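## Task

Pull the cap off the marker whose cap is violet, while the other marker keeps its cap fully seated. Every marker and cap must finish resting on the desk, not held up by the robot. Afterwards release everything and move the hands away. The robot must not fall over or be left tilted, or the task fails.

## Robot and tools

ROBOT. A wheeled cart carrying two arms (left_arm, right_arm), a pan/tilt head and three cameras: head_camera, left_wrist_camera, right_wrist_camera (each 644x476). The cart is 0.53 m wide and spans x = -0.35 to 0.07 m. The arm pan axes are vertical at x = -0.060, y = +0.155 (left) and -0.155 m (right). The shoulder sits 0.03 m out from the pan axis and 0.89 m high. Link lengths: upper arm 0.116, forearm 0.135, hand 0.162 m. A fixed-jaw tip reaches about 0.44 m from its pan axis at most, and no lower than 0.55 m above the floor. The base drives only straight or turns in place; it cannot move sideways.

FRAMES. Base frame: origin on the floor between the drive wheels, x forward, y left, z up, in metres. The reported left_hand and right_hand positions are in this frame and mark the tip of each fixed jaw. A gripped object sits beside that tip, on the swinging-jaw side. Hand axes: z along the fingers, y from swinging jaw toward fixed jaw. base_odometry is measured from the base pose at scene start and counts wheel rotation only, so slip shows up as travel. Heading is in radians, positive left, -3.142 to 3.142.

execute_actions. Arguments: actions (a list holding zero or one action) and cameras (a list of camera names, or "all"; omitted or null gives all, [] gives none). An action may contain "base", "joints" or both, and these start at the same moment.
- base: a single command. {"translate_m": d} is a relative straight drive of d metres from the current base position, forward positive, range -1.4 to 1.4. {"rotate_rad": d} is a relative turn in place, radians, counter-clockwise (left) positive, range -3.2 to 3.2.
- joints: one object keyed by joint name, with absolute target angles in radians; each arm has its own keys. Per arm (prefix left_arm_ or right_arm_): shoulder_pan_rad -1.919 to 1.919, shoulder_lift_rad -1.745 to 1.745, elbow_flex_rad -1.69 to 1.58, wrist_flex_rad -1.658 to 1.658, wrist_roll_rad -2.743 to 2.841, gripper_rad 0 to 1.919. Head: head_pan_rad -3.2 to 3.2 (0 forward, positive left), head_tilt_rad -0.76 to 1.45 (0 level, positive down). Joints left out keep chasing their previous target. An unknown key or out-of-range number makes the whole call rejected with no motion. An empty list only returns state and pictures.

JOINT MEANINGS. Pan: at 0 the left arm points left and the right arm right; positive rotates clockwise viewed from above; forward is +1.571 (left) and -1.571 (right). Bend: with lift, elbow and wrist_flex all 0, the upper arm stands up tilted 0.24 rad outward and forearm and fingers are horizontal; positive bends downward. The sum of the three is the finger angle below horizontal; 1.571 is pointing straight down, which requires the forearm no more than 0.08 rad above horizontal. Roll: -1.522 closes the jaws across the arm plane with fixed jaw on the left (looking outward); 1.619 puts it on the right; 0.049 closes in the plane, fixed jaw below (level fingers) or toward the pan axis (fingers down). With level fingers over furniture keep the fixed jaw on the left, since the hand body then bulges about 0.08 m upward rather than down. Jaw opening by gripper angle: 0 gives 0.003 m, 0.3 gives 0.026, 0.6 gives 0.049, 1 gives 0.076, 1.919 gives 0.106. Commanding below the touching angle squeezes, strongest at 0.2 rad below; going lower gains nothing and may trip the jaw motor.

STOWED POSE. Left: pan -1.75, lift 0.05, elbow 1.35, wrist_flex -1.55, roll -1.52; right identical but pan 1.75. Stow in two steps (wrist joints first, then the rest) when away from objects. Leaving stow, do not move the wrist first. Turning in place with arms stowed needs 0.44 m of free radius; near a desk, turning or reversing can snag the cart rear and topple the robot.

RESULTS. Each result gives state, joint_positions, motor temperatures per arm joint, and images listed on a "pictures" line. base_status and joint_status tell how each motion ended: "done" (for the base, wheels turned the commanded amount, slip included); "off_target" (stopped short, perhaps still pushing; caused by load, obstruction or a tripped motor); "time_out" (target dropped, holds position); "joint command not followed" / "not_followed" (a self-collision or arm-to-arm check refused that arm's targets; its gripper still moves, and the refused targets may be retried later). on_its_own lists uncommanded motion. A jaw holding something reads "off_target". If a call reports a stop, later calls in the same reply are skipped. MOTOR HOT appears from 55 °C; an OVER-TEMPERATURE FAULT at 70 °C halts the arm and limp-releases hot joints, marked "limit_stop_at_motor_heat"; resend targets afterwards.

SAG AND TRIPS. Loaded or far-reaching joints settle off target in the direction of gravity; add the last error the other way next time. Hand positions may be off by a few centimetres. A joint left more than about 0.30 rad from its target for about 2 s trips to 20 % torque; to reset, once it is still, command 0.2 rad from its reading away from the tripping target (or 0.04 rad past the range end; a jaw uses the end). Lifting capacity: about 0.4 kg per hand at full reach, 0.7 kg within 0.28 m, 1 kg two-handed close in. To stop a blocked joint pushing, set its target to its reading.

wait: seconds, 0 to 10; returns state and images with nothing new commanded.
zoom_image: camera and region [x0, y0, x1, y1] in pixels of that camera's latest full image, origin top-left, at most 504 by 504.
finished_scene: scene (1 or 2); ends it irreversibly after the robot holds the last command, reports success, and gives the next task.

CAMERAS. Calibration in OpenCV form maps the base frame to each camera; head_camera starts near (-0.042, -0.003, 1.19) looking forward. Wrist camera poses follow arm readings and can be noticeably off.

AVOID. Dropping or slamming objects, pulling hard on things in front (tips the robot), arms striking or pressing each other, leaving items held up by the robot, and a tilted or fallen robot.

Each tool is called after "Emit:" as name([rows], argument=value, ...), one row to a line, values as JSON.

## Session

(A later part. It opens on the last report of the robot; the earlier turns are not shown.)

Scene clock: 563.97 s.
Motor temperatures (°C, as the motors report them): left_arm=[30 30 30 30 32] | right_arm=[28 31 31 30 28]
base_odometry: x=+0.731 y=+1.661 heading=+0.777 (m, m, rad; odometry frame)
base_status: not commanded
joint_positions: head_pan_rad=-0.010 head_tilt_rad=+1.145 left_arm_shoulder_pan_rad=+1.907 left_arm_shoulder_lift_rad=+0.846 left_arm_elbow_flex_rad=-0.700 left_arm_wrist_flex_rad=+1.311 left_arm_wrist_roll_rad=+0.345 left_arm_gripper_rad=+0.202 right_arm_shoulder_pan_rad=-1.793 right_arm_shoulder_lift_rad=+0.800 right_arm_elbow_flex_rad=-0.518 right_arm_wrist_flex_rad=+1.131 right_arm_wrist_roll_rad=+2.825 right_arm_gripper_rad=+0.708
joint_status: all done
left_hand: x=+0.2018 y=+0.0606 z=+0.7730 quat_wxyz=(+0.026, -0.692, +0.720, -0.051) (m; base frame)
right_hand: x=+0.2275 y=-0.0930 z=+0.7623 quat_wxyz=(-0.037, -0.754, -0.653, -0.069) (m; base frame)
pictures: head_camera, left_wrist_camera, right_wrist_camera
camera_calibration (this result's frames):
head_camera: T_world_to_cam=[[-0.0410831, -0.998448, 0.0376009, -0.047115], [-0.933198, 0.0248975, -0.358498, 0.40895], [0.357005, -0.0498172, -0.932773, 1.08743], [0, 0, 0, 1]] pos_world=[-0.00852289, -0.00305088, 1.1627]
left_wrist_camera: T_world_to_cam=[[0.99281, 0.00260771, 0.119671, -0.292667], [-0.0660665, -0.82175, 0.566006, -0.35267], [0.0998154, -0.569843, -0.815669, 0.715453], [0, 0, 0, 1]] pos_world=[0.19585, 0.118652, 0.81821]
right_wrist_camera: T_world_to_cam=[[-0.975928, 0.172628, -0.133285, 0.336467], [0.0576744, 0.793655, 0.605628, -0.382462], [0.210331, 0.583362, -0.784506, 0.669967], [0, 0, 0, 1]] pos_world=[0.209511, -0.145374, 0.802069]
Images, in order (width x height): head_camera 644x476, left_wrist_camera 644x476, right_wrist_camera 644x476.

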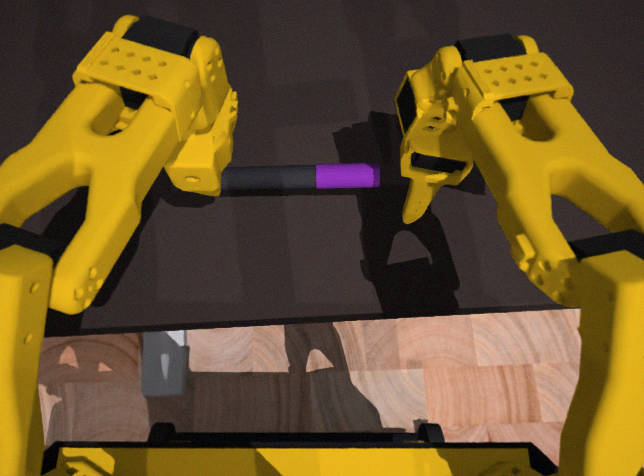

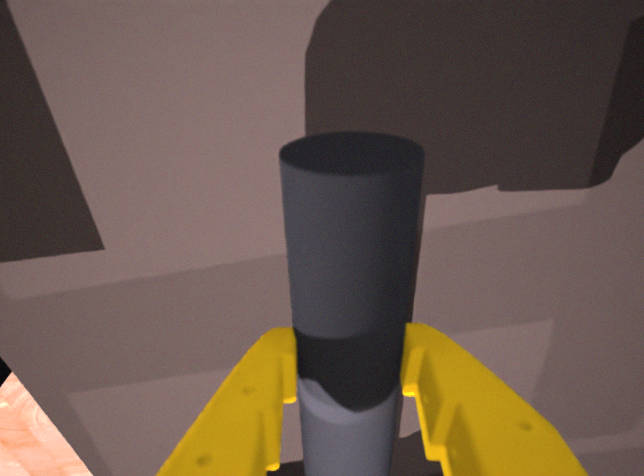

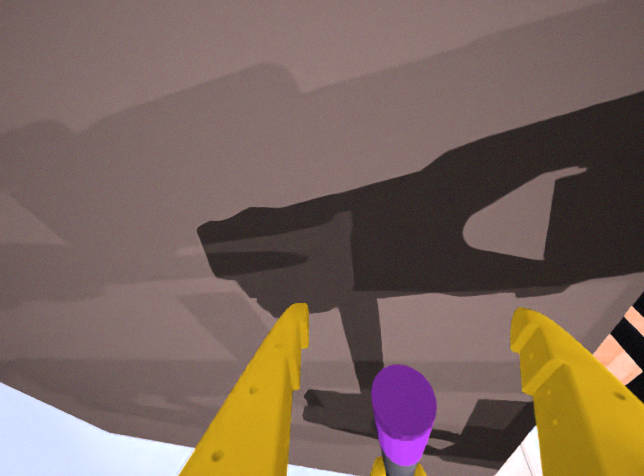

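Emit:
zoom_image(camera="right_wrist_camera", region=[280, 296, 520, 476])

Emit:
zoom_image(camera="head_camera", region=[280, 90, 520, 270])

Region (280, 296, 520, 476) of right_wrist_camera's 644x476 image, scaled by 2.100; it fills the top 378 rows of this view, and the rest is white.

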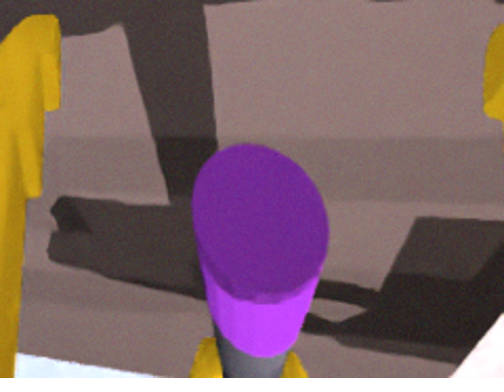

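Region (280, 90, 520, 270) of head_camera's 644x476 image, scaled by 2.100; it fills the top 378 rows of this view, and the rest is white.

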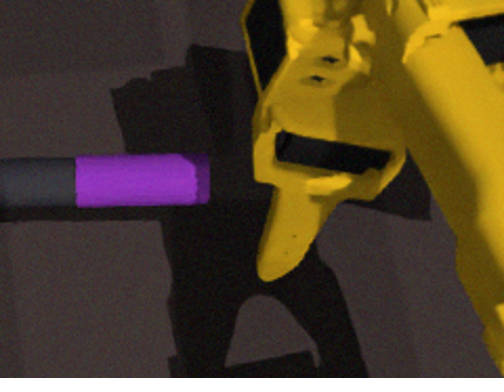

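Emit:
execute_actions([
  {"joints": {"right_arm_shoulder_pan_rad": -1.875}},
])

Scene clock: 576.00 s.
Motor temperatures (°C, as the motors report them): left_arm=[30 30 30 30 32] | right_arm=[28 31 31 30 28]
base_odometry: x=+0.731 y=+1.661 heading=+0.777 (m, m, rad; odometry frame)
base_status: not commanded
joint_positions: head_pan_rad=-0.010 head_tilt_rad=+1.145 left_arm_shoulder_pan_rad=+1.907 left_arm_shoulder_lift_rad=+0.846 left_arm_elbow_flex_rad=-0.700 left_arm_wrist_flex_rad=+1.311 left_arm_wrist_roll_rad=+0.345 left_arm_gripper_rad=+0.202 right_arm_shoulder_pan_rad=-1.869 right_arm_shoulder_lift_rad=+0.800 right_arm_elbow_flex_rad=-0.518 right_arm_wrist_flex_rad=+1.131 right_arm_wrist_roll_rad=+2.825 right_arm_gripper_rad=+0.708
joint_status: all done
left_hand: x=+0.2018 y=+0.0606 z=+0.7730 quat_wxyz=(+0.026, -0.692, +0.720, -0.051) (m; base frame)
right_hand: x=+0.2219 y=-0.0711 z=+0.7623 quat_wxyz=(-0.034, -0.728, -0.681, -0.070) (m; base frame)
pictures: head_camera, left_wrist_camera, right_wrist_camera
camera_calibration (this result's frames):
head_camera: T_world_to_cam=[[-0.0410834, -0.998448, 0.0376009, -0.047115], [-0.933198, 0.0248978, -0.358498, 0.40895], [0.357005, -0.0498174, -0.932773, 1.08743], [0, 0, 0, 1]] pos_world=[-0.00852289, -0.00305089, 1.1627]
left_wrist_camera: T_world_to_cam=[[0.99281, 0.00260771, 0.119671, -0.292667], [-0.0660665, -0.82175, 0.566006, -0.35267], [0.0998154, -0.569843, -0.815669, 0.715453], [0, 0, 0, 1]] pos_world=[0.19585, 0.118652, 0.81821]
right_wrist_camera: T_world_to_cam=[[-0.986286, 0.0973412, -0.133285, 0.324176], [-0.0033081, 0.795741, 0.605628, -0.385798], [0.165013, 0.597763, -0.784506, 0.66948], [0, 0, 0, 1]] pos_world=[0.207981, -0.124751, 0.802069]
Images, in order (width x height): head_camera 644x476, left_wrist_camera 644x476, right_wrist_camera 644x476.

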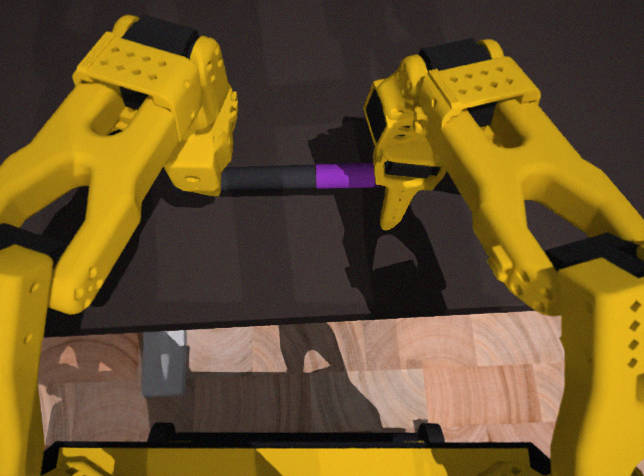

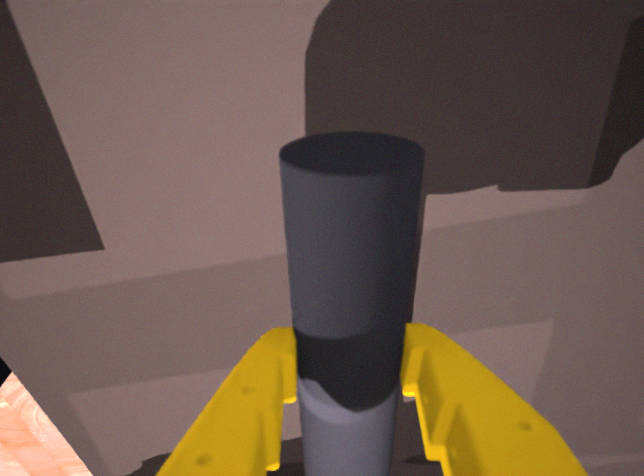

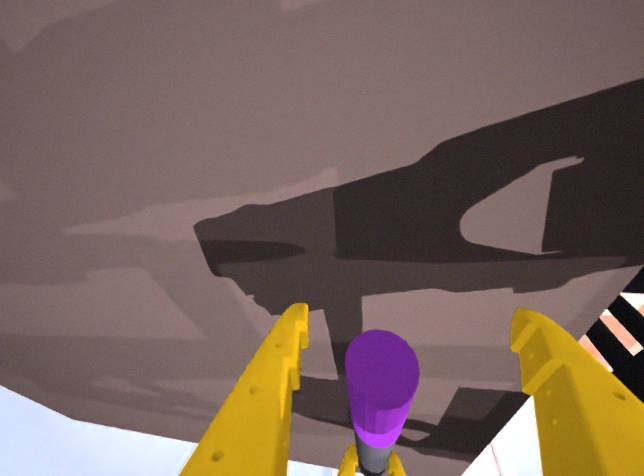

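Emit:
execute_actions([
  {"joints": {"right_arm_shoulder_pan_rad": -1.919}},
])

Scene clock: 577.70 s.
Motor temperatures (°C, as the motors report them): left_arm=[30 30 30 30 32] | right_arm=[28 31 31 30 28]
base_odometry: x=+0.731 y=+1.661 heading=+0.777 (m, m, rad; odometry frame)
base_status: not commanded
joint_positions: head_pan_rad=-0.010 head_tilt_rad=+1.145 left_arm_shoulder_pan_rad=+1.907 left_arm_shoulder_lift_rad=+0.846 left_arm_elbow_flex_rad=-0.700 left_arm_wrist_flex_rad=+1.311 left_arm_wrist_roll_rad=+0.345 left_arm_gripper_rad=+0.202 right_arm_shoulder_pan_rad=-1.911 right_arm_shoulder_lift_rad=+0.800 right_arm_elbow_flex_rad=-0.518 right_arm_wrist_flex_rad=+1.131 right_arm_wrist_roll_rad=+2.825 right_arm_gripper_rad=+0.708
joint_status: all done
left_hand: x=+0.2018 y=+0.0606 z=+0.7730 quat_wxyz=(+0.026, -0.692, +0.720, -0.051) (m; base frame)
right_hand: x=+0.2182 y=-0.0595 z=+0.7623 quat_wxyz=(-0.033, -0.714, -0.696, -0.071) (m; base frame)
pictures: head_camera, left_wrist_camera, right_wrist_camera
camera_calibration (this result's frames):
head_camera: T_world_to_cam=[[-0.0410832, -0.998448, 0.0376009, -0.047115], [-0.933199, 0.0248976, -0.358498, 0.408949], [0.357005, -0.0498173, -0.932773, 1.08743], [0, 0, 0, 1]] pos_world=[-0.00852289, -0.00305088, 1.1627]
left_wrist_camera: T_world_to_cam=[[0.99281, 0.00260771, 0.119671, -0.292667], [-0.0660665, -0.82175, 0.566006, -0.35267], [0.0998154, -0.569843, -0.815669, 0.715453], [0, 0, 0, 1]] pos_world=[0.19585, 0.118652, 0.81821]
right_wrist_camera: T_world_to_cam=[[-0.989471, 0.0564199, -0.133285, 0.317642], [-0.0362534, 0.794922, 0.605628, -0.387902], [0.140121, 0.604083, -0.784506, 0.668966], [0, 0, 0, 1]] pos_world=[0.206499, -0.113681, 0.802069]
Images, in order (width x height): head_camera 644x476, left_wrist_camera 644x476, right_wrist_camera 644x476.

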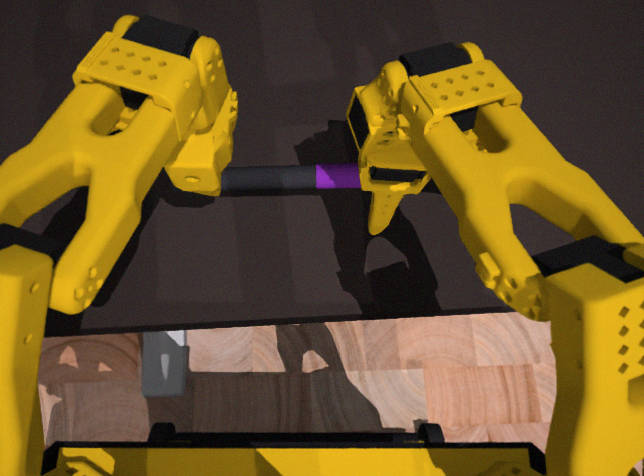

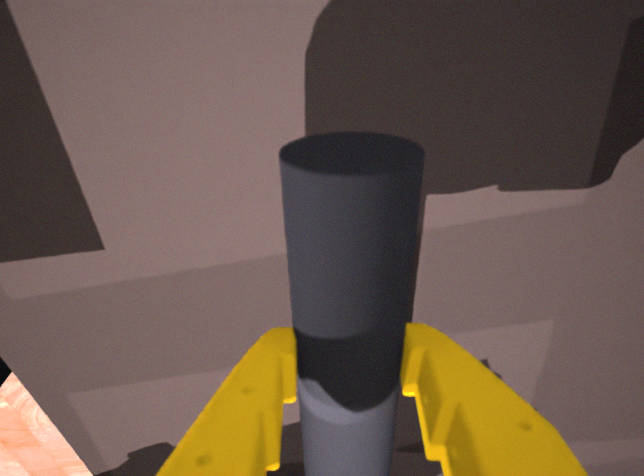

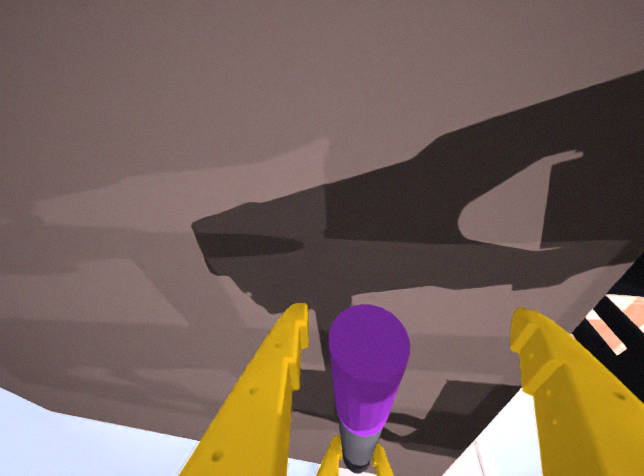

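Emit:
execute_actions([
  {"joints": {"right_arm_shoulder_pan_rad": -1.955}},
])

Scene clock: 579.13 s.
Motor temperatures (°C, as the motors report them): left_arm=[30 30 30 30 32] | right_arm=[28 31 31 30 28]
base_odometry: x=+0.731 y=+1.661 heading=+0.777 (m, m, rad; odometry frame)
base_status: not commanded
joint_positions: head_pan_rad=-0.010 head_tilt_rad=+1.145 left_arm_shoulder_pan_rad=+1.907 left_arm_shoulder_lift_rad=+0.846 left_arm_elbow_flex_rad=-0.700 left_arm_wrist_flex_rad=+1.311 left_arm_wrist_roll_rad=+0.345 left_arm_gripper_rad=+0.202 right_arm_shoulder_pan_rad=-1.920 right_arm_shoulder_lift_rad=+0.800 right_arm_elbow_flex_rad=-0.518 right_arm_wrist_flex_rad=+1.131 right_arm_wrist_roll_rad=+2.825 right_arm_gripper_rad=+0.708
joint_status: right_arm_shoulder_pan_rad off_target (ended at -1.919, target -1.955)
joint sent to its limit — the command would take right_arm_shoulder_pan_rad past its lower limit, so that joint was sent only as far as its limit.
left_hand: x=+0.2018 y=+0.0606 z=+0.7730 quat_wxyz=(+0.026, -0.692, +0.720, -0.051) (m; base frame)
right_hand: x=+0.2173 y=-0.0570 z=+0.7623 quat_wxyz=(-0.032, -0.711, -0.699, -0.071) (m; base frame)
pictures: head_camera, left_wrist_camera, right_wrist_camera
camera_calibration (this result's frames):
head_camera: T_world_to_cam=[[-0.0410832, -0.998448, 0.0376009, -0.047115], [-0.933198, 0.0248976, -0.358498, 0.40895], [0.357005, -0.0498173, -0.932773, 1.08743], [0, 0, 0, 1]] pos_world=[-0.00852289, -0.00305088, 1.1627]
left_wrist_camera: T_world_to_cam=[[0.99281, 0.00260771, 0.119671, -0.292667], [-0.0660665, -0.82175, 0.566006, -0.35267], [0.0998154, -0.569843, -0.815669, 0.715453], [0, 0, 0, 1]] pos_world=[0.19585, 0.118652, 0.81821]
right_wrist_camera: T_world_to_cam=[[-0.989948, 0.0473107, -0.133285, 0.316202], [-0.0435682, 0.794554, 0.605628, -0.388397], [0.134555, 0.605347, -0.784506, 0.668828], [0, 0, 0, 1]] pos_world=[0.206107, -0.11123, 0.802069]
Images, in order (width x height): head_camera 644x476, left_wrist_camera 644x476, right_wrist_camera 644x476.

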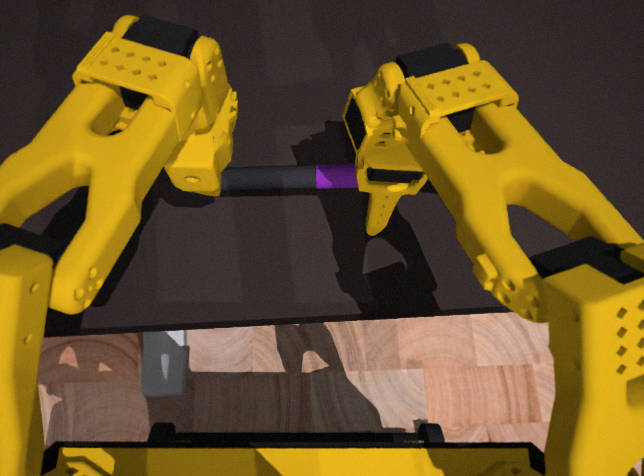

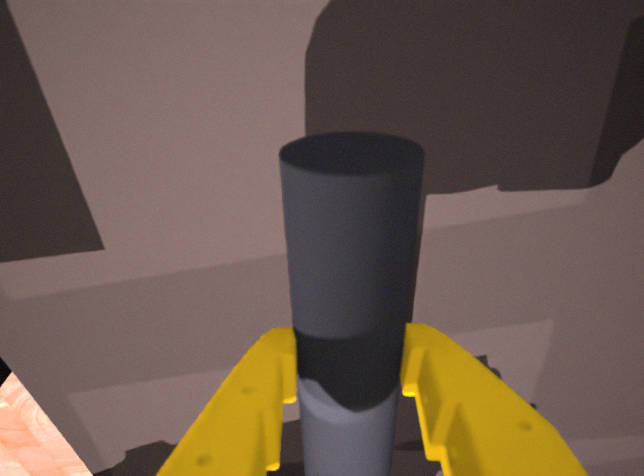

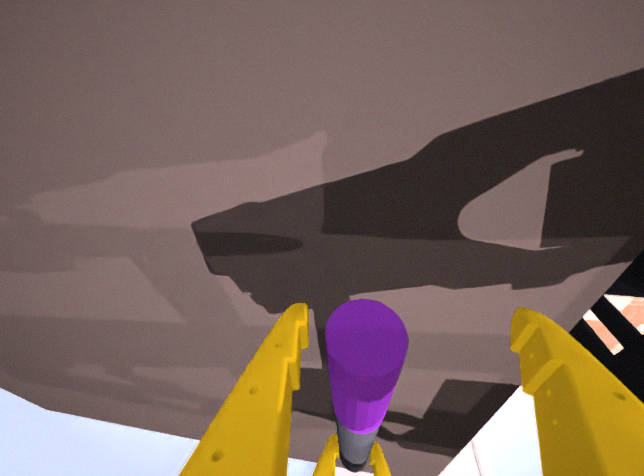

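Emit:
execute_actions([
  {"joints": {"right_arm_shoulder_pan_rad": -1.79}},
], cameras=[])

Emit:
execute_actions([
  {"joints": {"right_arm_shoulder_lift_rad": 0.815, "right_arm_elbow_flex_rad": -0.638, "right_arm_wrist_flex_rad": 1.058, "left_arm_shoulder_lift_rad": 0.868, "left_arm_elbow_flex_rad": -0.781, "left_arm_wrist_flex_rad": 1.150, "left_arm_shoulder_pan_rad": 1.94, "left_arm_wrist_roll_rad": 0.365}},
])

Scene clock: 610.37 s.
Motor temperatures (°C, as the motors report them): left_arm=[30 30 30 30 32] | right_arm=[28 32 31 30 28]
base_odometry: x=+0.731 y=+1.661 heading=+0.777 (m, m, rad; odometry frame)
base_status: not commanded
joint_positions: head_pan_rad=-0.010 head_tilt_rad=+1.145 left_arm_shoulder_pan_rad=+1.907 left_arm_shoulder_lift_rad=+0.846 left_arm_elbow_flex_rad=-0.700 left_arm_wrist_flex_rad=+1.311 left_arm_wrist_roll_rad=+0.345 left_arm_gripper_rad=+0.202 right_arm_shoulder_pan_rad=-1.796 right_arm_shoulder_lift_rad=+0.800 right_arm_elbow_flex_rad=-0.518 right_arm_wrist_flex_rad=+1.131 right_arm_wrist_roll_rad=+2.825 right_arm_gripper_rad=+0.708
joint_status: all done
left_hand: x=+0.2018 y=+0.0606 z=+0.7730 quat_wxyz=(+0.026, -0.692, +0.720, -0.051) (m; base frame)
right_hand: x=+0.2273 y=-0.0921 z=+0.7623 quat_wxyz=(-0.037, -0.753, -0.654, -0.069) (m; base frame)
pictures: none
No camera images: the call's "cameras" was empty. Leave "cameras" out to get every camera's image.

Scene clock: 611.20 s.
Motor temperatures (°C, as the motors report them): left_arm=[30 30 30 30 32] | right_arm=[28 32 31 30 28]
base_odometry: x=+0.731 y=+1.661 heading=+0.777 (m, m, rad; odometry frame)
base_status: not commanded
joint_positions: head_pan_rad=-0.010 head_tilt_rad=+1.145 left_arm_shoulder_pan_rad=+1.932 left_arm_shoulder_lift_rad=+0.895 left_arm_elbow_flex_rad=-0.743 left_arm_wrist_flex_rad=+1.161 left_arm_wrist_roll_rad=+0.355 left_arm_gripper_rad=+0.202 right_arm_shoulder_pan_rad=-1.796 right_arm_shoulder_lift_rad=+0.836 right_arm_elbow_flex_rad=-0.607 right_arm_wrist_flex_rad=+1.067 right_arm_wrist_roll_rad=+2.825 right_arm_gripper_rad=+0.708
joint_status: all done
left_hand: x=+0.2231 y=+0.0452 z=+0.7703 quat_wxyz=(+0.056, -0.682, +0.720, -0.116) (m; base frame)
right_hand: x=+0.2486 y=-0.0872 z=+0.7707 quat_wxyz=(-0.064, -0.748, -0.650, -0.121) (m; base frame)
pictures: head_camera, left_wrist_camera, right_wrist_camera
camera_calibration (this result's frames):
head_camera: T_world_to_cam=[[-0.041083, -0.998448, 0.0376009, -0.047115], [-0.933198, 0.0248974, -0.358498, 0.40895], [0.357005, -0.0498172, -0.932773, 1.08743], [0, 0, 0, 1]] pos_world=[-0.00852289, -0.00305088, 1.1627]
left_wrist_camera: T_world_to_cam=[[0.967672, -0.00309164, 0.252192, -0.409679], [-0.156812, -0.790534, 0.592002, -0.363587], [0.197536, -0.612411, -0.765462, 0.64378], [0, 0, 0, 1]] pos_world=[0.21225, 0.105564, 0.811351]
right_wrist_camera: T_world_to_cam=[[-0.954934, 0.174559, -0.240062, 0.434462], [-0.0158988, 0.777545, 0.628626, -0.394192], [0.296391, 0.604113, -0.739729, 0.614668], [0, 0, 0, 1]] pos_world=[0.226433, -0.140667, 0.806785]
Images, in order (width x height): head_camera 644x476, left_wrist_camera 644x476, right_wrist_camera 644x476.

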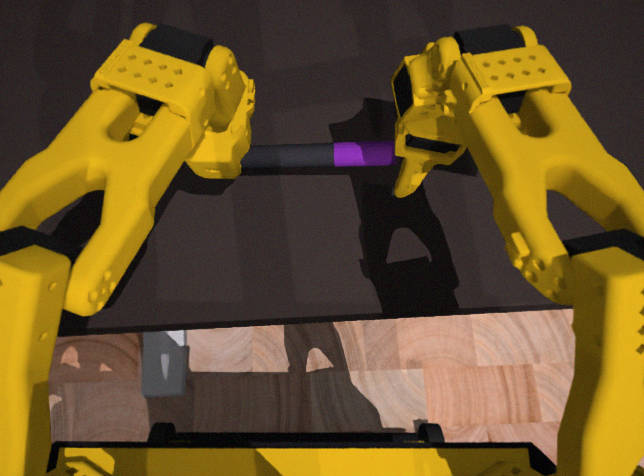

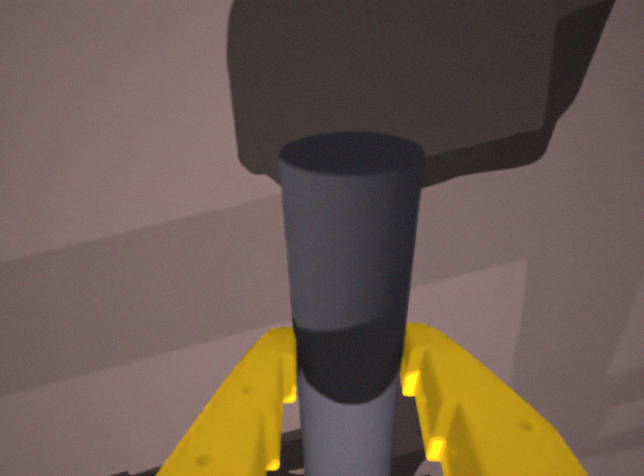

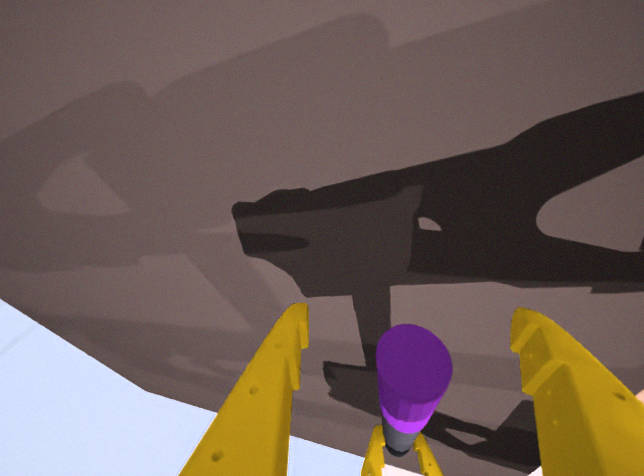

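Emit:
zoom_image(camera="right_wrist_camera", region=[290, 290, 530, 470])

Emit:
zoom_image(camera="head_camera", region=[200, 60, 500, 260])

Region (290, 290, 530, 470) of right_wrist_camera's 644x476 image, scaled by 2.100; it fills the top 378 rows of this view, and the rest is white.

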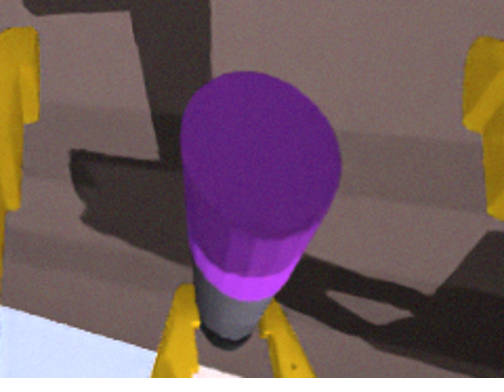

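Region (200, 60, 500, 260) of head_camera's 644x476 image, scaled by 1.680.

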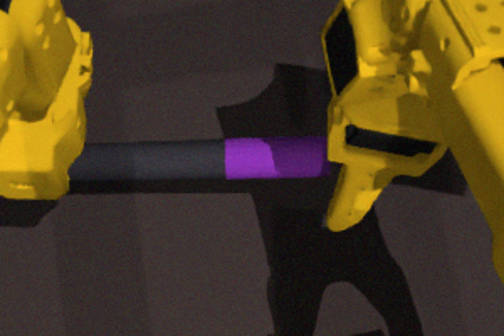

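Emit:
execute_actions([
  {"joints": {"right_arm_shoulder_lift_rad": 0.834, "right_arm_shoulder_pan_rad": -1.89}},
])

Scene clock: 628.77 s.
Motor temperatures (°C, as the motors report them): left_arm=[30 30 30 30 32] | right_arm=[28 32 31 30 28]
base_odometry: x=+0.731 y=+1.661 heading=+0.777 (m, m, rad; odometry frame)
base_status: not commanded
joint_positions: head_pan_rad=-0.010 head_tilt_rad=+1.145 left_arm_shoulder_pan_rad=+1.932 left_arm_shoulder_lift_rad=+0.895 left_arm_elbow_flex_rad=-0.743 left_arm_wrist_flex_rad=+1.161 left_arm_wrist_roll_rad=+0.355 left_arm_gripper_rad=+0.202 right_arm_shoulder_pan_rad=-1.883 right_arm_shoulder_lift_rad=+0.856 right_arm_elbow_flex_rad=-0.607 right_arm_wrist_flex_rad=+1.067 right_arm_wrist_roll_rad=+2.825 right_arm_gripper_rad=+0.708
joint_status: all done
left_hand: x=+0.2231 y=+0.0452 z=+0.7703 quat_wxyz=(+0.056, -0.682, +0.720, -0.116) (m; base frame)
right_hand: x=+0.2391 y=-0.0613 z=+0.7650 quat_wxyz=(-0.055, -0.720, -0.683, -0.115) (m; base frame)
pictures: head_camera, left_wrist_camera, right_wrist_camera
camera_calibration (this result's frames):
head_camera: T_world_to_cam=[[-0.0410833, -0.998448, 0.0376009, -0.047115], [-0.933199, 0.0248977, -0.358498, 0.40895], [0.357005, -0.0498173, -0.932773, 1.08743], [0, 0, 0, 1]] pos_world=[-0.00852289, -0.00305089, 1.1627]
left_wrist_camera: T_world_to_cam=[[0.967672, -0.00309164, 0.252192, -0.409679], [-0.156812, -0.790534, 0.592002, -0.363587], [0.197536, -0.612411, -0.765462, 0.64378], [0, 0, 0, 1]] pos_world=[0.21225, 0.105564, 0.811351]
right_wrist_camera: T_world_to_cam=[[-0.970916, 0.0890846, -0.222229, 0.404452], [-0.0718393, 0.77703, 0.625351, -0.39508], [0.228388, 0.623128, -0.748031, 0.621408], [0, 0, 0, 1]] pos_world=[0.222385, -0.116258, 0.801778]
Images, in order (width x height): head_camera 644x476, left_wrist_camera 644x476, right_wrist_camera 644x476.

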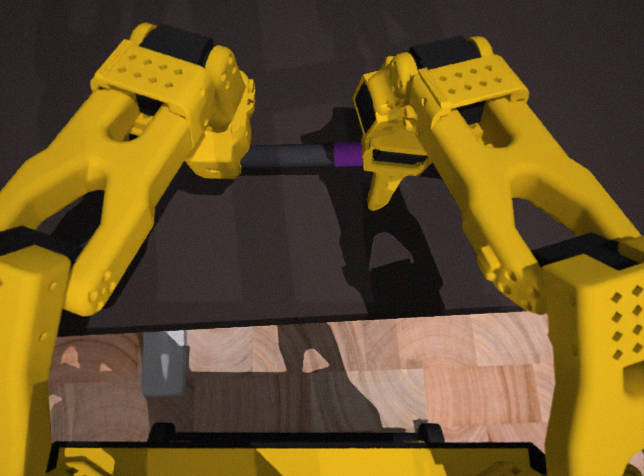

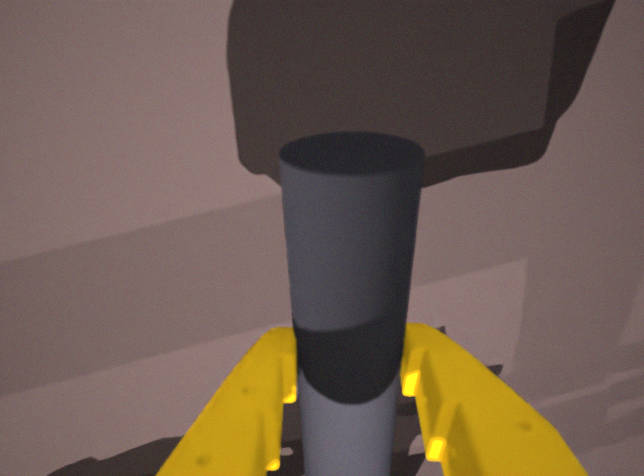

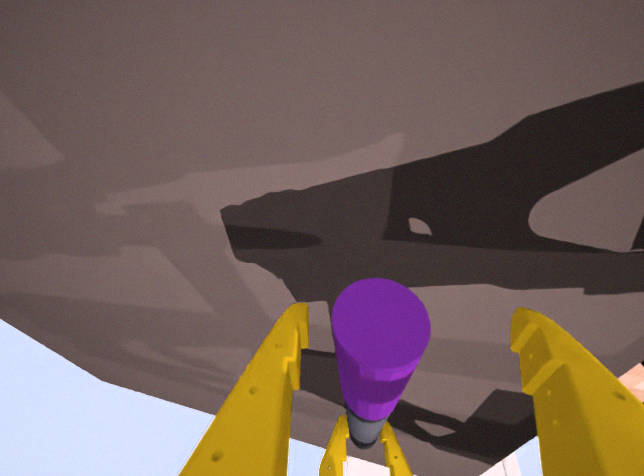

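Emit:
execute_actions([
  {"joints": {"right_arm_shoulder_pan_rad": -1.93}},
])

Scene clock: 631.17 s.
Motor temperatures (°C, as the motors report them): left_arm=[30 30 30 30 32] | right_arm=[28 32 31 30 28]
base_odometry: x=+0.731 y=+1.661 heading=+0.777 (m, m, rad; odometry frame)
base_status: not commanded
joint_positions: head_pan_rad=-0.010 head_tilt_rad=+1.145 left_arm_shoulder_pan_rad=+1.932 left_arm_shoulder_lift_rad=+0.895 left_arm_elbow_flex_rad=-0.743 left_arm_wrist_flex_rad=+1.161 left_arm_wrist_roll_rad=+0.355 left_arm_gripper_rad=+0.202 right_arm_shoulder_pan_rad=-1.920 right_arm_shoulder_lift_rad=+0.856 right_arm_elbow_flex_rad=-0.607 right_arm_wrist_flex_rad=+1.067 right_arm_wrist_roll_rad=+2.825 right_arm_gripper_rad=+0.708
joint_status: all done
joint sent to its limit — the command would take right_arm_shoulder_pan_rad past its lower limit, so that joint was sent only as far as its limit.
left_hand: x=+0.2231 y=+0.0452 z=+0.7703 quat_wxyz=(+0.056, -0.682, +0.720, -0.116) (m; base frame)
right_hand: x=+0.2355 y=-0.0504 z=+0.7650 quat_wxyz=(-0.053, -0.707, -0.696, -0.116) (m; base frame)
pictures: head_camera, left_wrist_camera, right_wrist_camera
camera_calibration (this result's frames):
head_camera: T_world_to_cam=[[-0.0410831, -0.998448, 0.0376009, -0.047115], [-0.933198, 0.0248975, -0.358498, 0.40895], [0.357005, -0.0498173, -0.932773, 1.08743], [0, 0, 0, 1]] pos_world=[-0.00852289, -0.00305088, 1.1627]
left_wrist_camera: T_world_to_cam=[[0.967672, -0.00309164, 0.252192, -0.409679], [-0.156812, -0.790534, 0.592002, -0.363587], [0.197536, -0.612411, -0.765462, 0.64378], [0, 0, 0, 1]] pos_world=[0.21225, 0.105564, 0.811351]
right_wrist_camera: T_world_to_cam=[[-0.973537, 0.0532875, -0.222229, 0.398747], [-0.100391, 0.773859, 0.625351, -0.397285], [0.205298, 0.631112, -0.748031, 0.62126], [0, 0, 0, 1]] pos_world=[0.220767, -0.105891, 0.801778]
Images, in order (width x height): head_camera 644x476, left_wrist_camera 644x476, right_wrist_camera 644x476.

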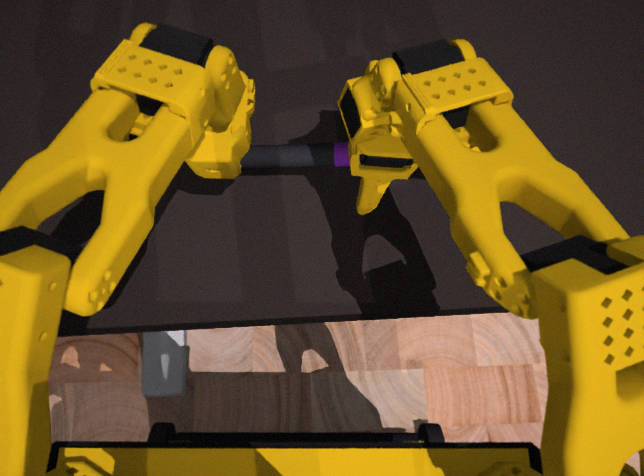

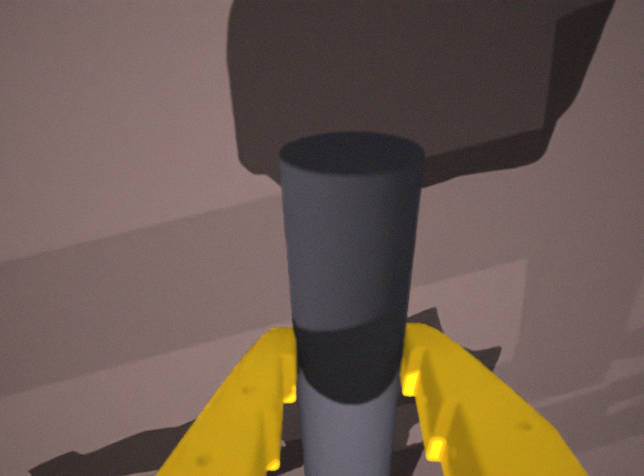

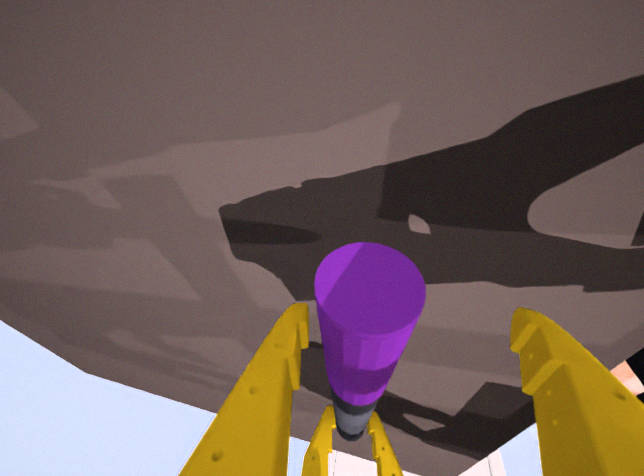

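Emit:
execute_actions([
  {"joints": {"right_arm_gripper_rad": 0.03, "left_arm_gripper_rad": 0.0, "right_arm_shoulder_pan_rad": -1.919}},
])

Scene clock: 634.83 s.
Motor temperatures (°C, as the motors report them): left_arm=[30 30 30 30 32] | right_arm=[28 32 31 30 28]
base_odometry: x=+0.731 y=+1.661 heading=+0.777 (m, m, rad; odometry frame)
base_status: not commanded
joint_positions: head_pan_rad=-0.010 head_tilt_rad=+1.145 left_arm_shoulder_pan_rad=+1.932 left_arm_shoulder_lift_rad=+0.895 left_arm_elbow_flex_rad=-0.754 left_arm_wrist_flex_rad=+1.155 left_arm_wrist_roll_rad=+0.358 left_arm_gripper_rad=+0.201 right_arm_shoulder_pan_rad=-1.920 right_arm_shoulder_lift_rad=+0.863 right_arm_elbow_flex_rad=-0.607 right_arm_wrist_flex_rad=+1.067 right_arm_wrist_roll_rad=+2.827 right_arm_gripper_rad=+0.165
joint_status: left_arm_gripper_rad off_target (ended at +0.201, target +0.000); right_arm_gripper_rad off_target (ended at +0.165, target +0.030); the others done
left_hand: x=+0.2257 y=+0.0442 z=+0.7723 quat_wxyz=(+0.060, -0.682, +0.718, -0.123) (m; base frame)
right_hand: x=+0.2345 y=-0.0507 z=+0.7628 quat_wxyz=(-0.051, -0.707, -0.697, -0.112) (m; base frame)
pictures: head_camera, left_wrist_camera, right_wrist_camera
camera_calibration (this result's frames):
head_camera: T_world_to_cam=[[-0.0410748, -0.998448, 0.0376009, -0.0471146], [-0.933199, 0.0248898, -0.358498, 0.40895], [0.357006, -0.0498143, -0.932773, 1.08743], [0, 0, 0, 1]] pos_world=[-0.00852287, -0.00305056, 1.1627]
left_wrist_camera: T_world_to_cam=[[0.963649, 0.00150966, 0.267167, -0.423592], [-0.163676, -0.787024, 0.594813, -0.365958], [0.211165, -0.61692, -0.758168, 0.635689], [0, 0, 0, 1]] pos_world=[0.214059, 0.104791, 0.812806]
right_wrist_camera: T_world_to_cam=[[-0.975163, 0.0511869, -0.21549, 0.392504], [-0.0971226, 0.775575, 0.623739, -0.395219], [0.199056, 0.629176, -0.751341, 0.623931], [0, 0, 0, 1]] pos_world=[0.220173, -0.106132, 0.79988]
Images, in order (width x height): head_camera 644x476, left_wrist_camera 644x476, right_wrist_camera 644x476.

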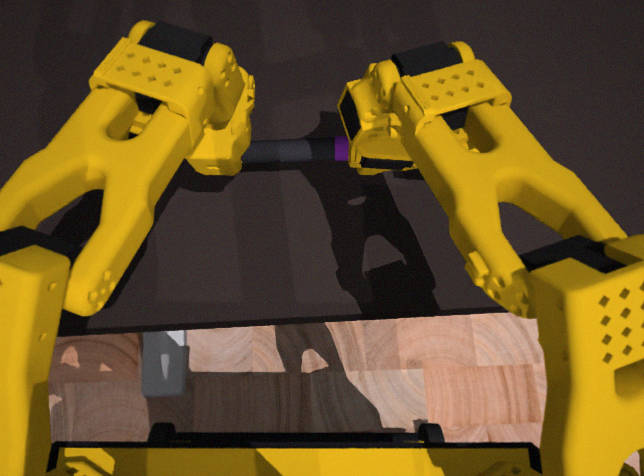

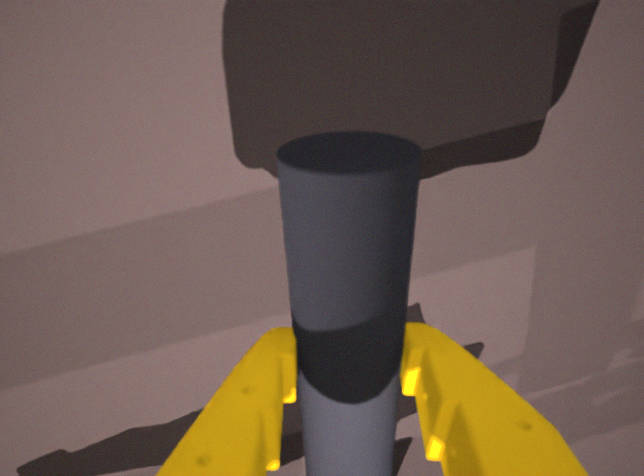

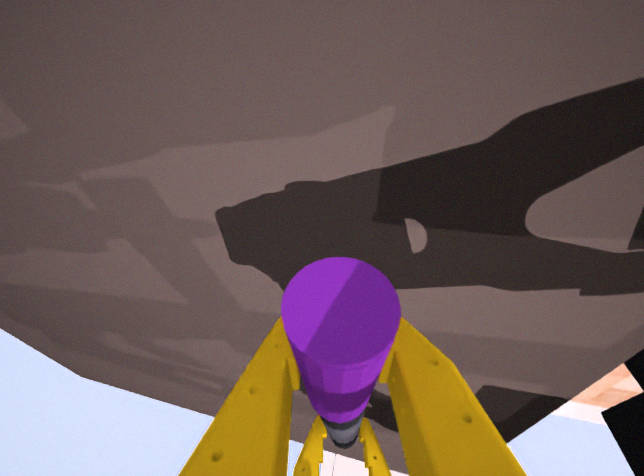

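Emit:
zoom_image(camera="right_wrist_camera", region=[220, 230, 480, 476])

Region (220, 230, 480, 476) of right_wrist_camera's 644x476 image, scaled by 1.938; it fills the top 477 rows of this view, and the rest is white.

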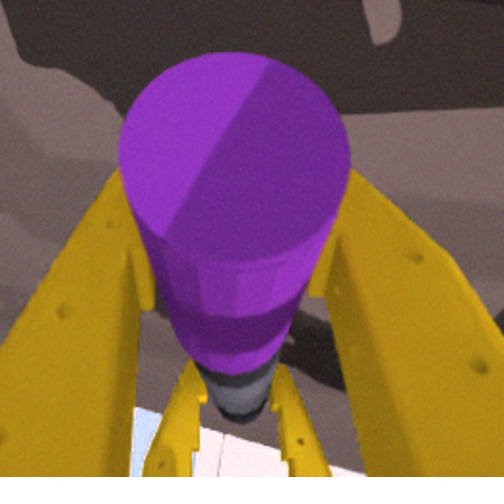

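Emit:
execute_actions([
  {"joints": {"right_arm_gripper_rad": 0.0, "left_arm_shoulder_pan_rad": 1.86, "left_arm_wrist_roll_rad": 0.33}},
])

Scene clock: 655.97 s.
Motor temperatures (°C, as the motors report them): left_arm=[30 30 30 30 32] | right_arm=[28 32 31 30 28]
base_odometry: x=+0.731 y=+1.661 heading=+0.777 (m, m, rad; odometry frame)
base_status: not commanded
joint_positions: head_pan_rad=-0.010 head_tilt_rad=+1.145 left_arm_shoulder_pan_rad=+1.906 left_arm_shoulder_lift_rad=+0.895 left_arm_elbow_flex_rad=-0.754 left_arm_wrist_flex_rad=+1.155 left_arm_wrist_roll_rad=+0.339 left_arm_gripper_rad=+0.201 right_arm_shoulder_pan_rad=-1.928 right_arm_shoulder_lift_rad=+0.863 right_arm_elbow_flex_rad=-0.613 right_arm_wrist_flex_rad=+1.061 right_arm_wrist_roll_rad=+2.827 right_arm_gripper_rad=+0.163
joint_status: left_arm_shoulder_pan_rad off_target (ended at +1.905, target +1.860); right_arm_gripper_rad off_target (ended at +0.163, target +0.000); the others done
left_hand: x=+0.2285 y=+0.0518 z=+0.7723 quat_wxyz=(+0.062, -0.685, +0.716, -0.122) (m; base frame)
right_hand: x=+0.2357 y=-0.0477 z=+0.7642 quat_wxyz=(-0.053, -0.704, -0.699, -0.118) (m; base frame)
pictures: head_camera, left_wrist_camera, right_wrist_camera
camera_calibration (this result's frames):
head_camera: T_world_to_cam=[[-0.0410747, -0.998448, 0.0376009, -0.0471146], [-0.933199, 0.0248897, -0.358498, 0.40895], [0.357006, -0.0498143, -0.932773, 1.08743], [0, 0, 0, 1]] pos_world=[-0.00852287, -0.00305056, 1.1627]
left_wrist_camera: T_world_to_cam=[[0.963151, 0.00830582, 0.268832, -0.427817], [-0.158088, -0.791156, 0.59083, -0.357473], [0.217596, -0.611558, -0.76069, 0.639999], [0, 0, 0, 1]] pos_world=[0.216279, 0.112133, 0.813057]
right_wrist_camera: T_world_to_cam=[[-0.972986, 0.0446537, -0.226503, 0.401338], [-0.110252, 0.772128, 0.625829, -0.396954], [0.202835, 0.633896, -0.746347, 0.618399], [0, 0, 0, 1]] pos_world=[0.221298, -0.103422, 0.80087]
Images, in order (width x height): head_camera 644x476, left_wrist_camera 644x476, right_wrist_camera 644x476.

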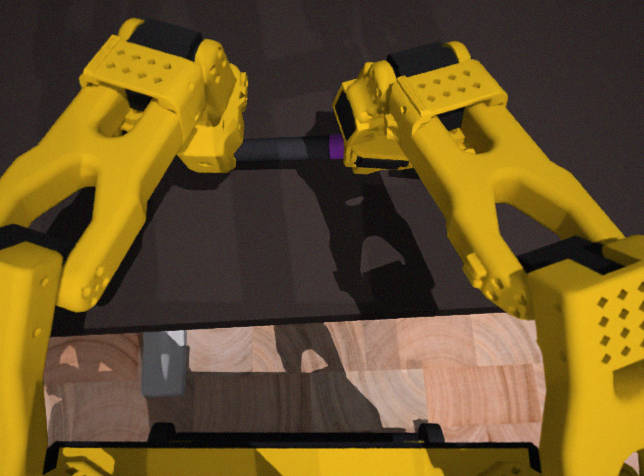

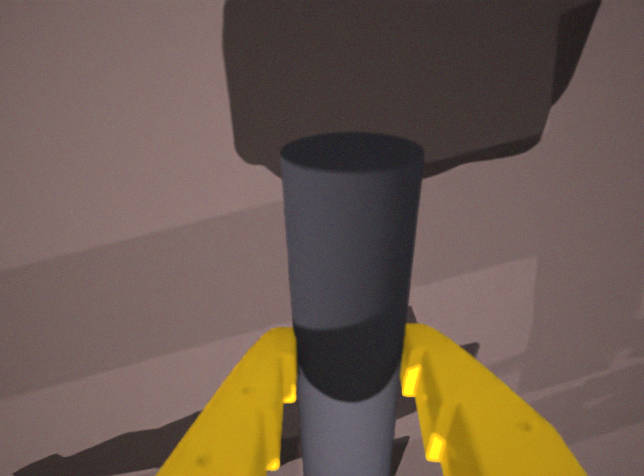

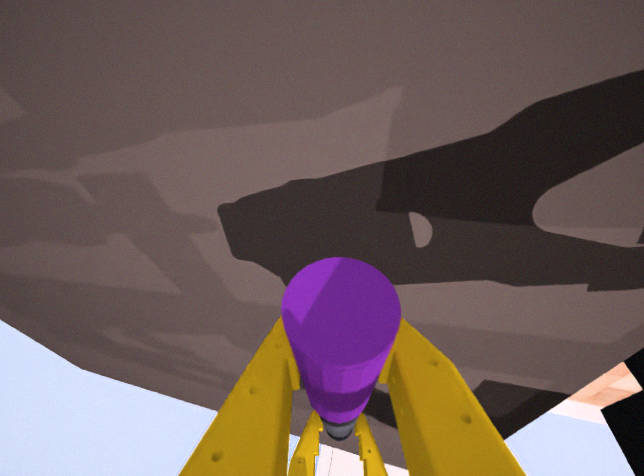

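Emit:
zoom_image(camera="head_camera", region=[220, 100, 400, 200])

Region (220, 100, 400, 200) of head_camera's 644x476 image, scaled by 2.800.

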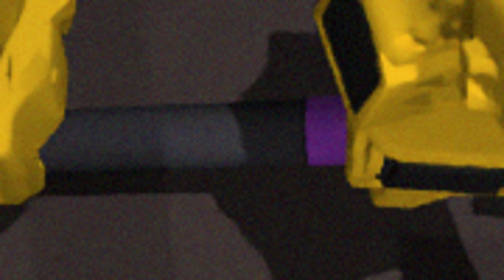

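Emit:
execute_actions([
  {"joints": {"left_arm_shoulder_pan_rad": 1.77, "left_arm_wrist_roll_rad": 0.31}},
])

Scene clock: 659.90 s.
Motor temperatures (°C, as the motors report them): left_arm=[30 30 30 30 32] | right_arm=[28 32 31 30 28]
base_odometry: x=+0.731 y=+1.661 heading=+0.777 (m, m, rad; odometry frame)
base_status: not commanded
joint_positions: head_pan_rad=-0.010 head_tilt_rad=+1.145 left_arm_shoulder_pan_rad=+1.803 left_arm_shoulder_lift_rad=+0.904 left_arm_elbow_flex_rad=-0.754 left_arm_wrist_flex_rad=+1.155 left_arm_wrist_roll_rad=+0.312 left_arm_gripper_rad=+0.201 right_arm_shoulder_pan_rad=-1.922 right_arm_shoulder_lift_rad=+0.863 right_arm_elbow_flex_rad=-0.623 right_arm_wrist_flex_rad=+1.058 right_arm_wrist_roll_rad=+2.827 right_arm_gripper_rad=+0.163
joint_status: left_arm_shoulder_pan_rad off_target (ended at +1.802, target +1.770); the others done
left_hand: x=+0.2365 y=+0.0825 z=+0.7697 quat_wxyz=(+0.068, -0.712, +0.690, -0.114) (m; base frame)
right_hand: x=+0.2386 y=-0.0487 z=+0.7663 quat_wxyz=(-0.057, -0.705, -0.696, -0.124) (m; base frame)
pictures: head_camera, left_wrist_camera, right_wrist_camera
camera_calibration (this result's frames):
head_camera: T_world_to_cam=[[-0.0410456, -0.99845, 0.0376009, -0.0471132], [-0.933199, 0.0248625, -0.358498, 0.408949], [0.357007, -0.0498039, -0.932773, 1.08743], [0, 0, 0, 1]] pos_world=[-0.00852278, -0.00304944, 1.1627]
left_wrist_camera: T_world_to_cam=[[0.961623, 0.0790766, 0.262731, -0.435816], [-0.0932349, -0.806408, 0.583963, -0.339273], [0.258046, -0.586048, -0.768089, 0.649082], [0, 0, 0, 1]] pos_world=[0.219966, 0.141264, 0.811177]
right_wrist_camera: T_world_to_cam=[[-0.969677, 0.0517269, -0.238852, 0.413712], [-0.113641, 0.769816, 0.628068, -0.398205], [0.21636, 0.636167, -0.740595, 0.612478], [0, 0, 0, 1]] pos_world=[0.223399, -0.104494, 0.802514]
Images, in order (width x height): head_camera 644x476, left_wrist_camera 644x476, right_wrist_camera 644x476.

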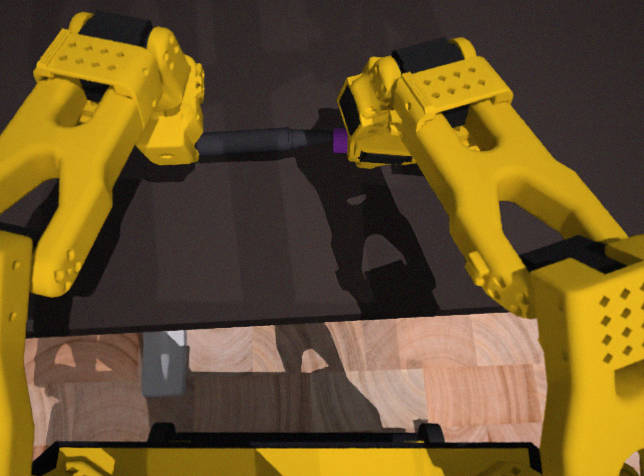

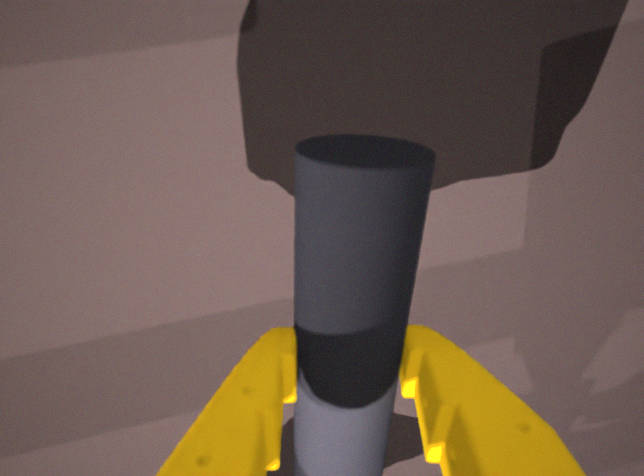

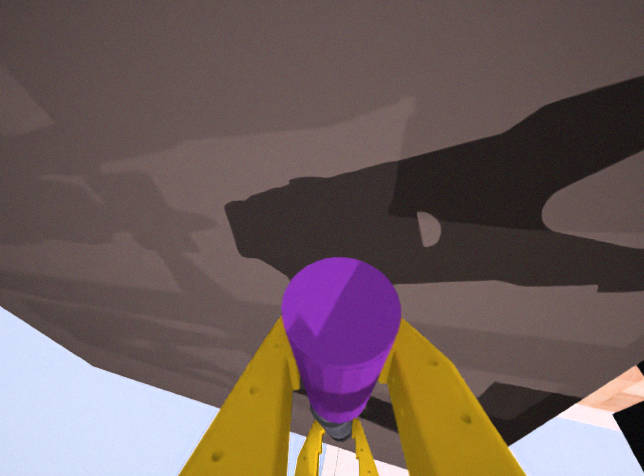

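Emit:
zoom_image(camera="head_camera", region=[190, 90, 400, 200])

Region (190, 90, 400, 200) of head_camera's 644x476 image, scaled by 2.400; it fills the top 264 rows of this view, and the rest is white.

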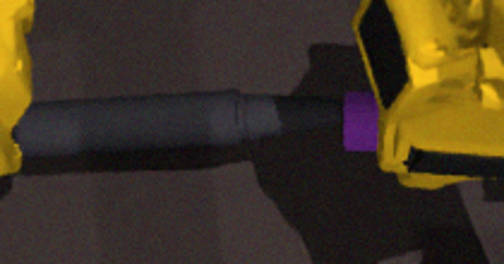

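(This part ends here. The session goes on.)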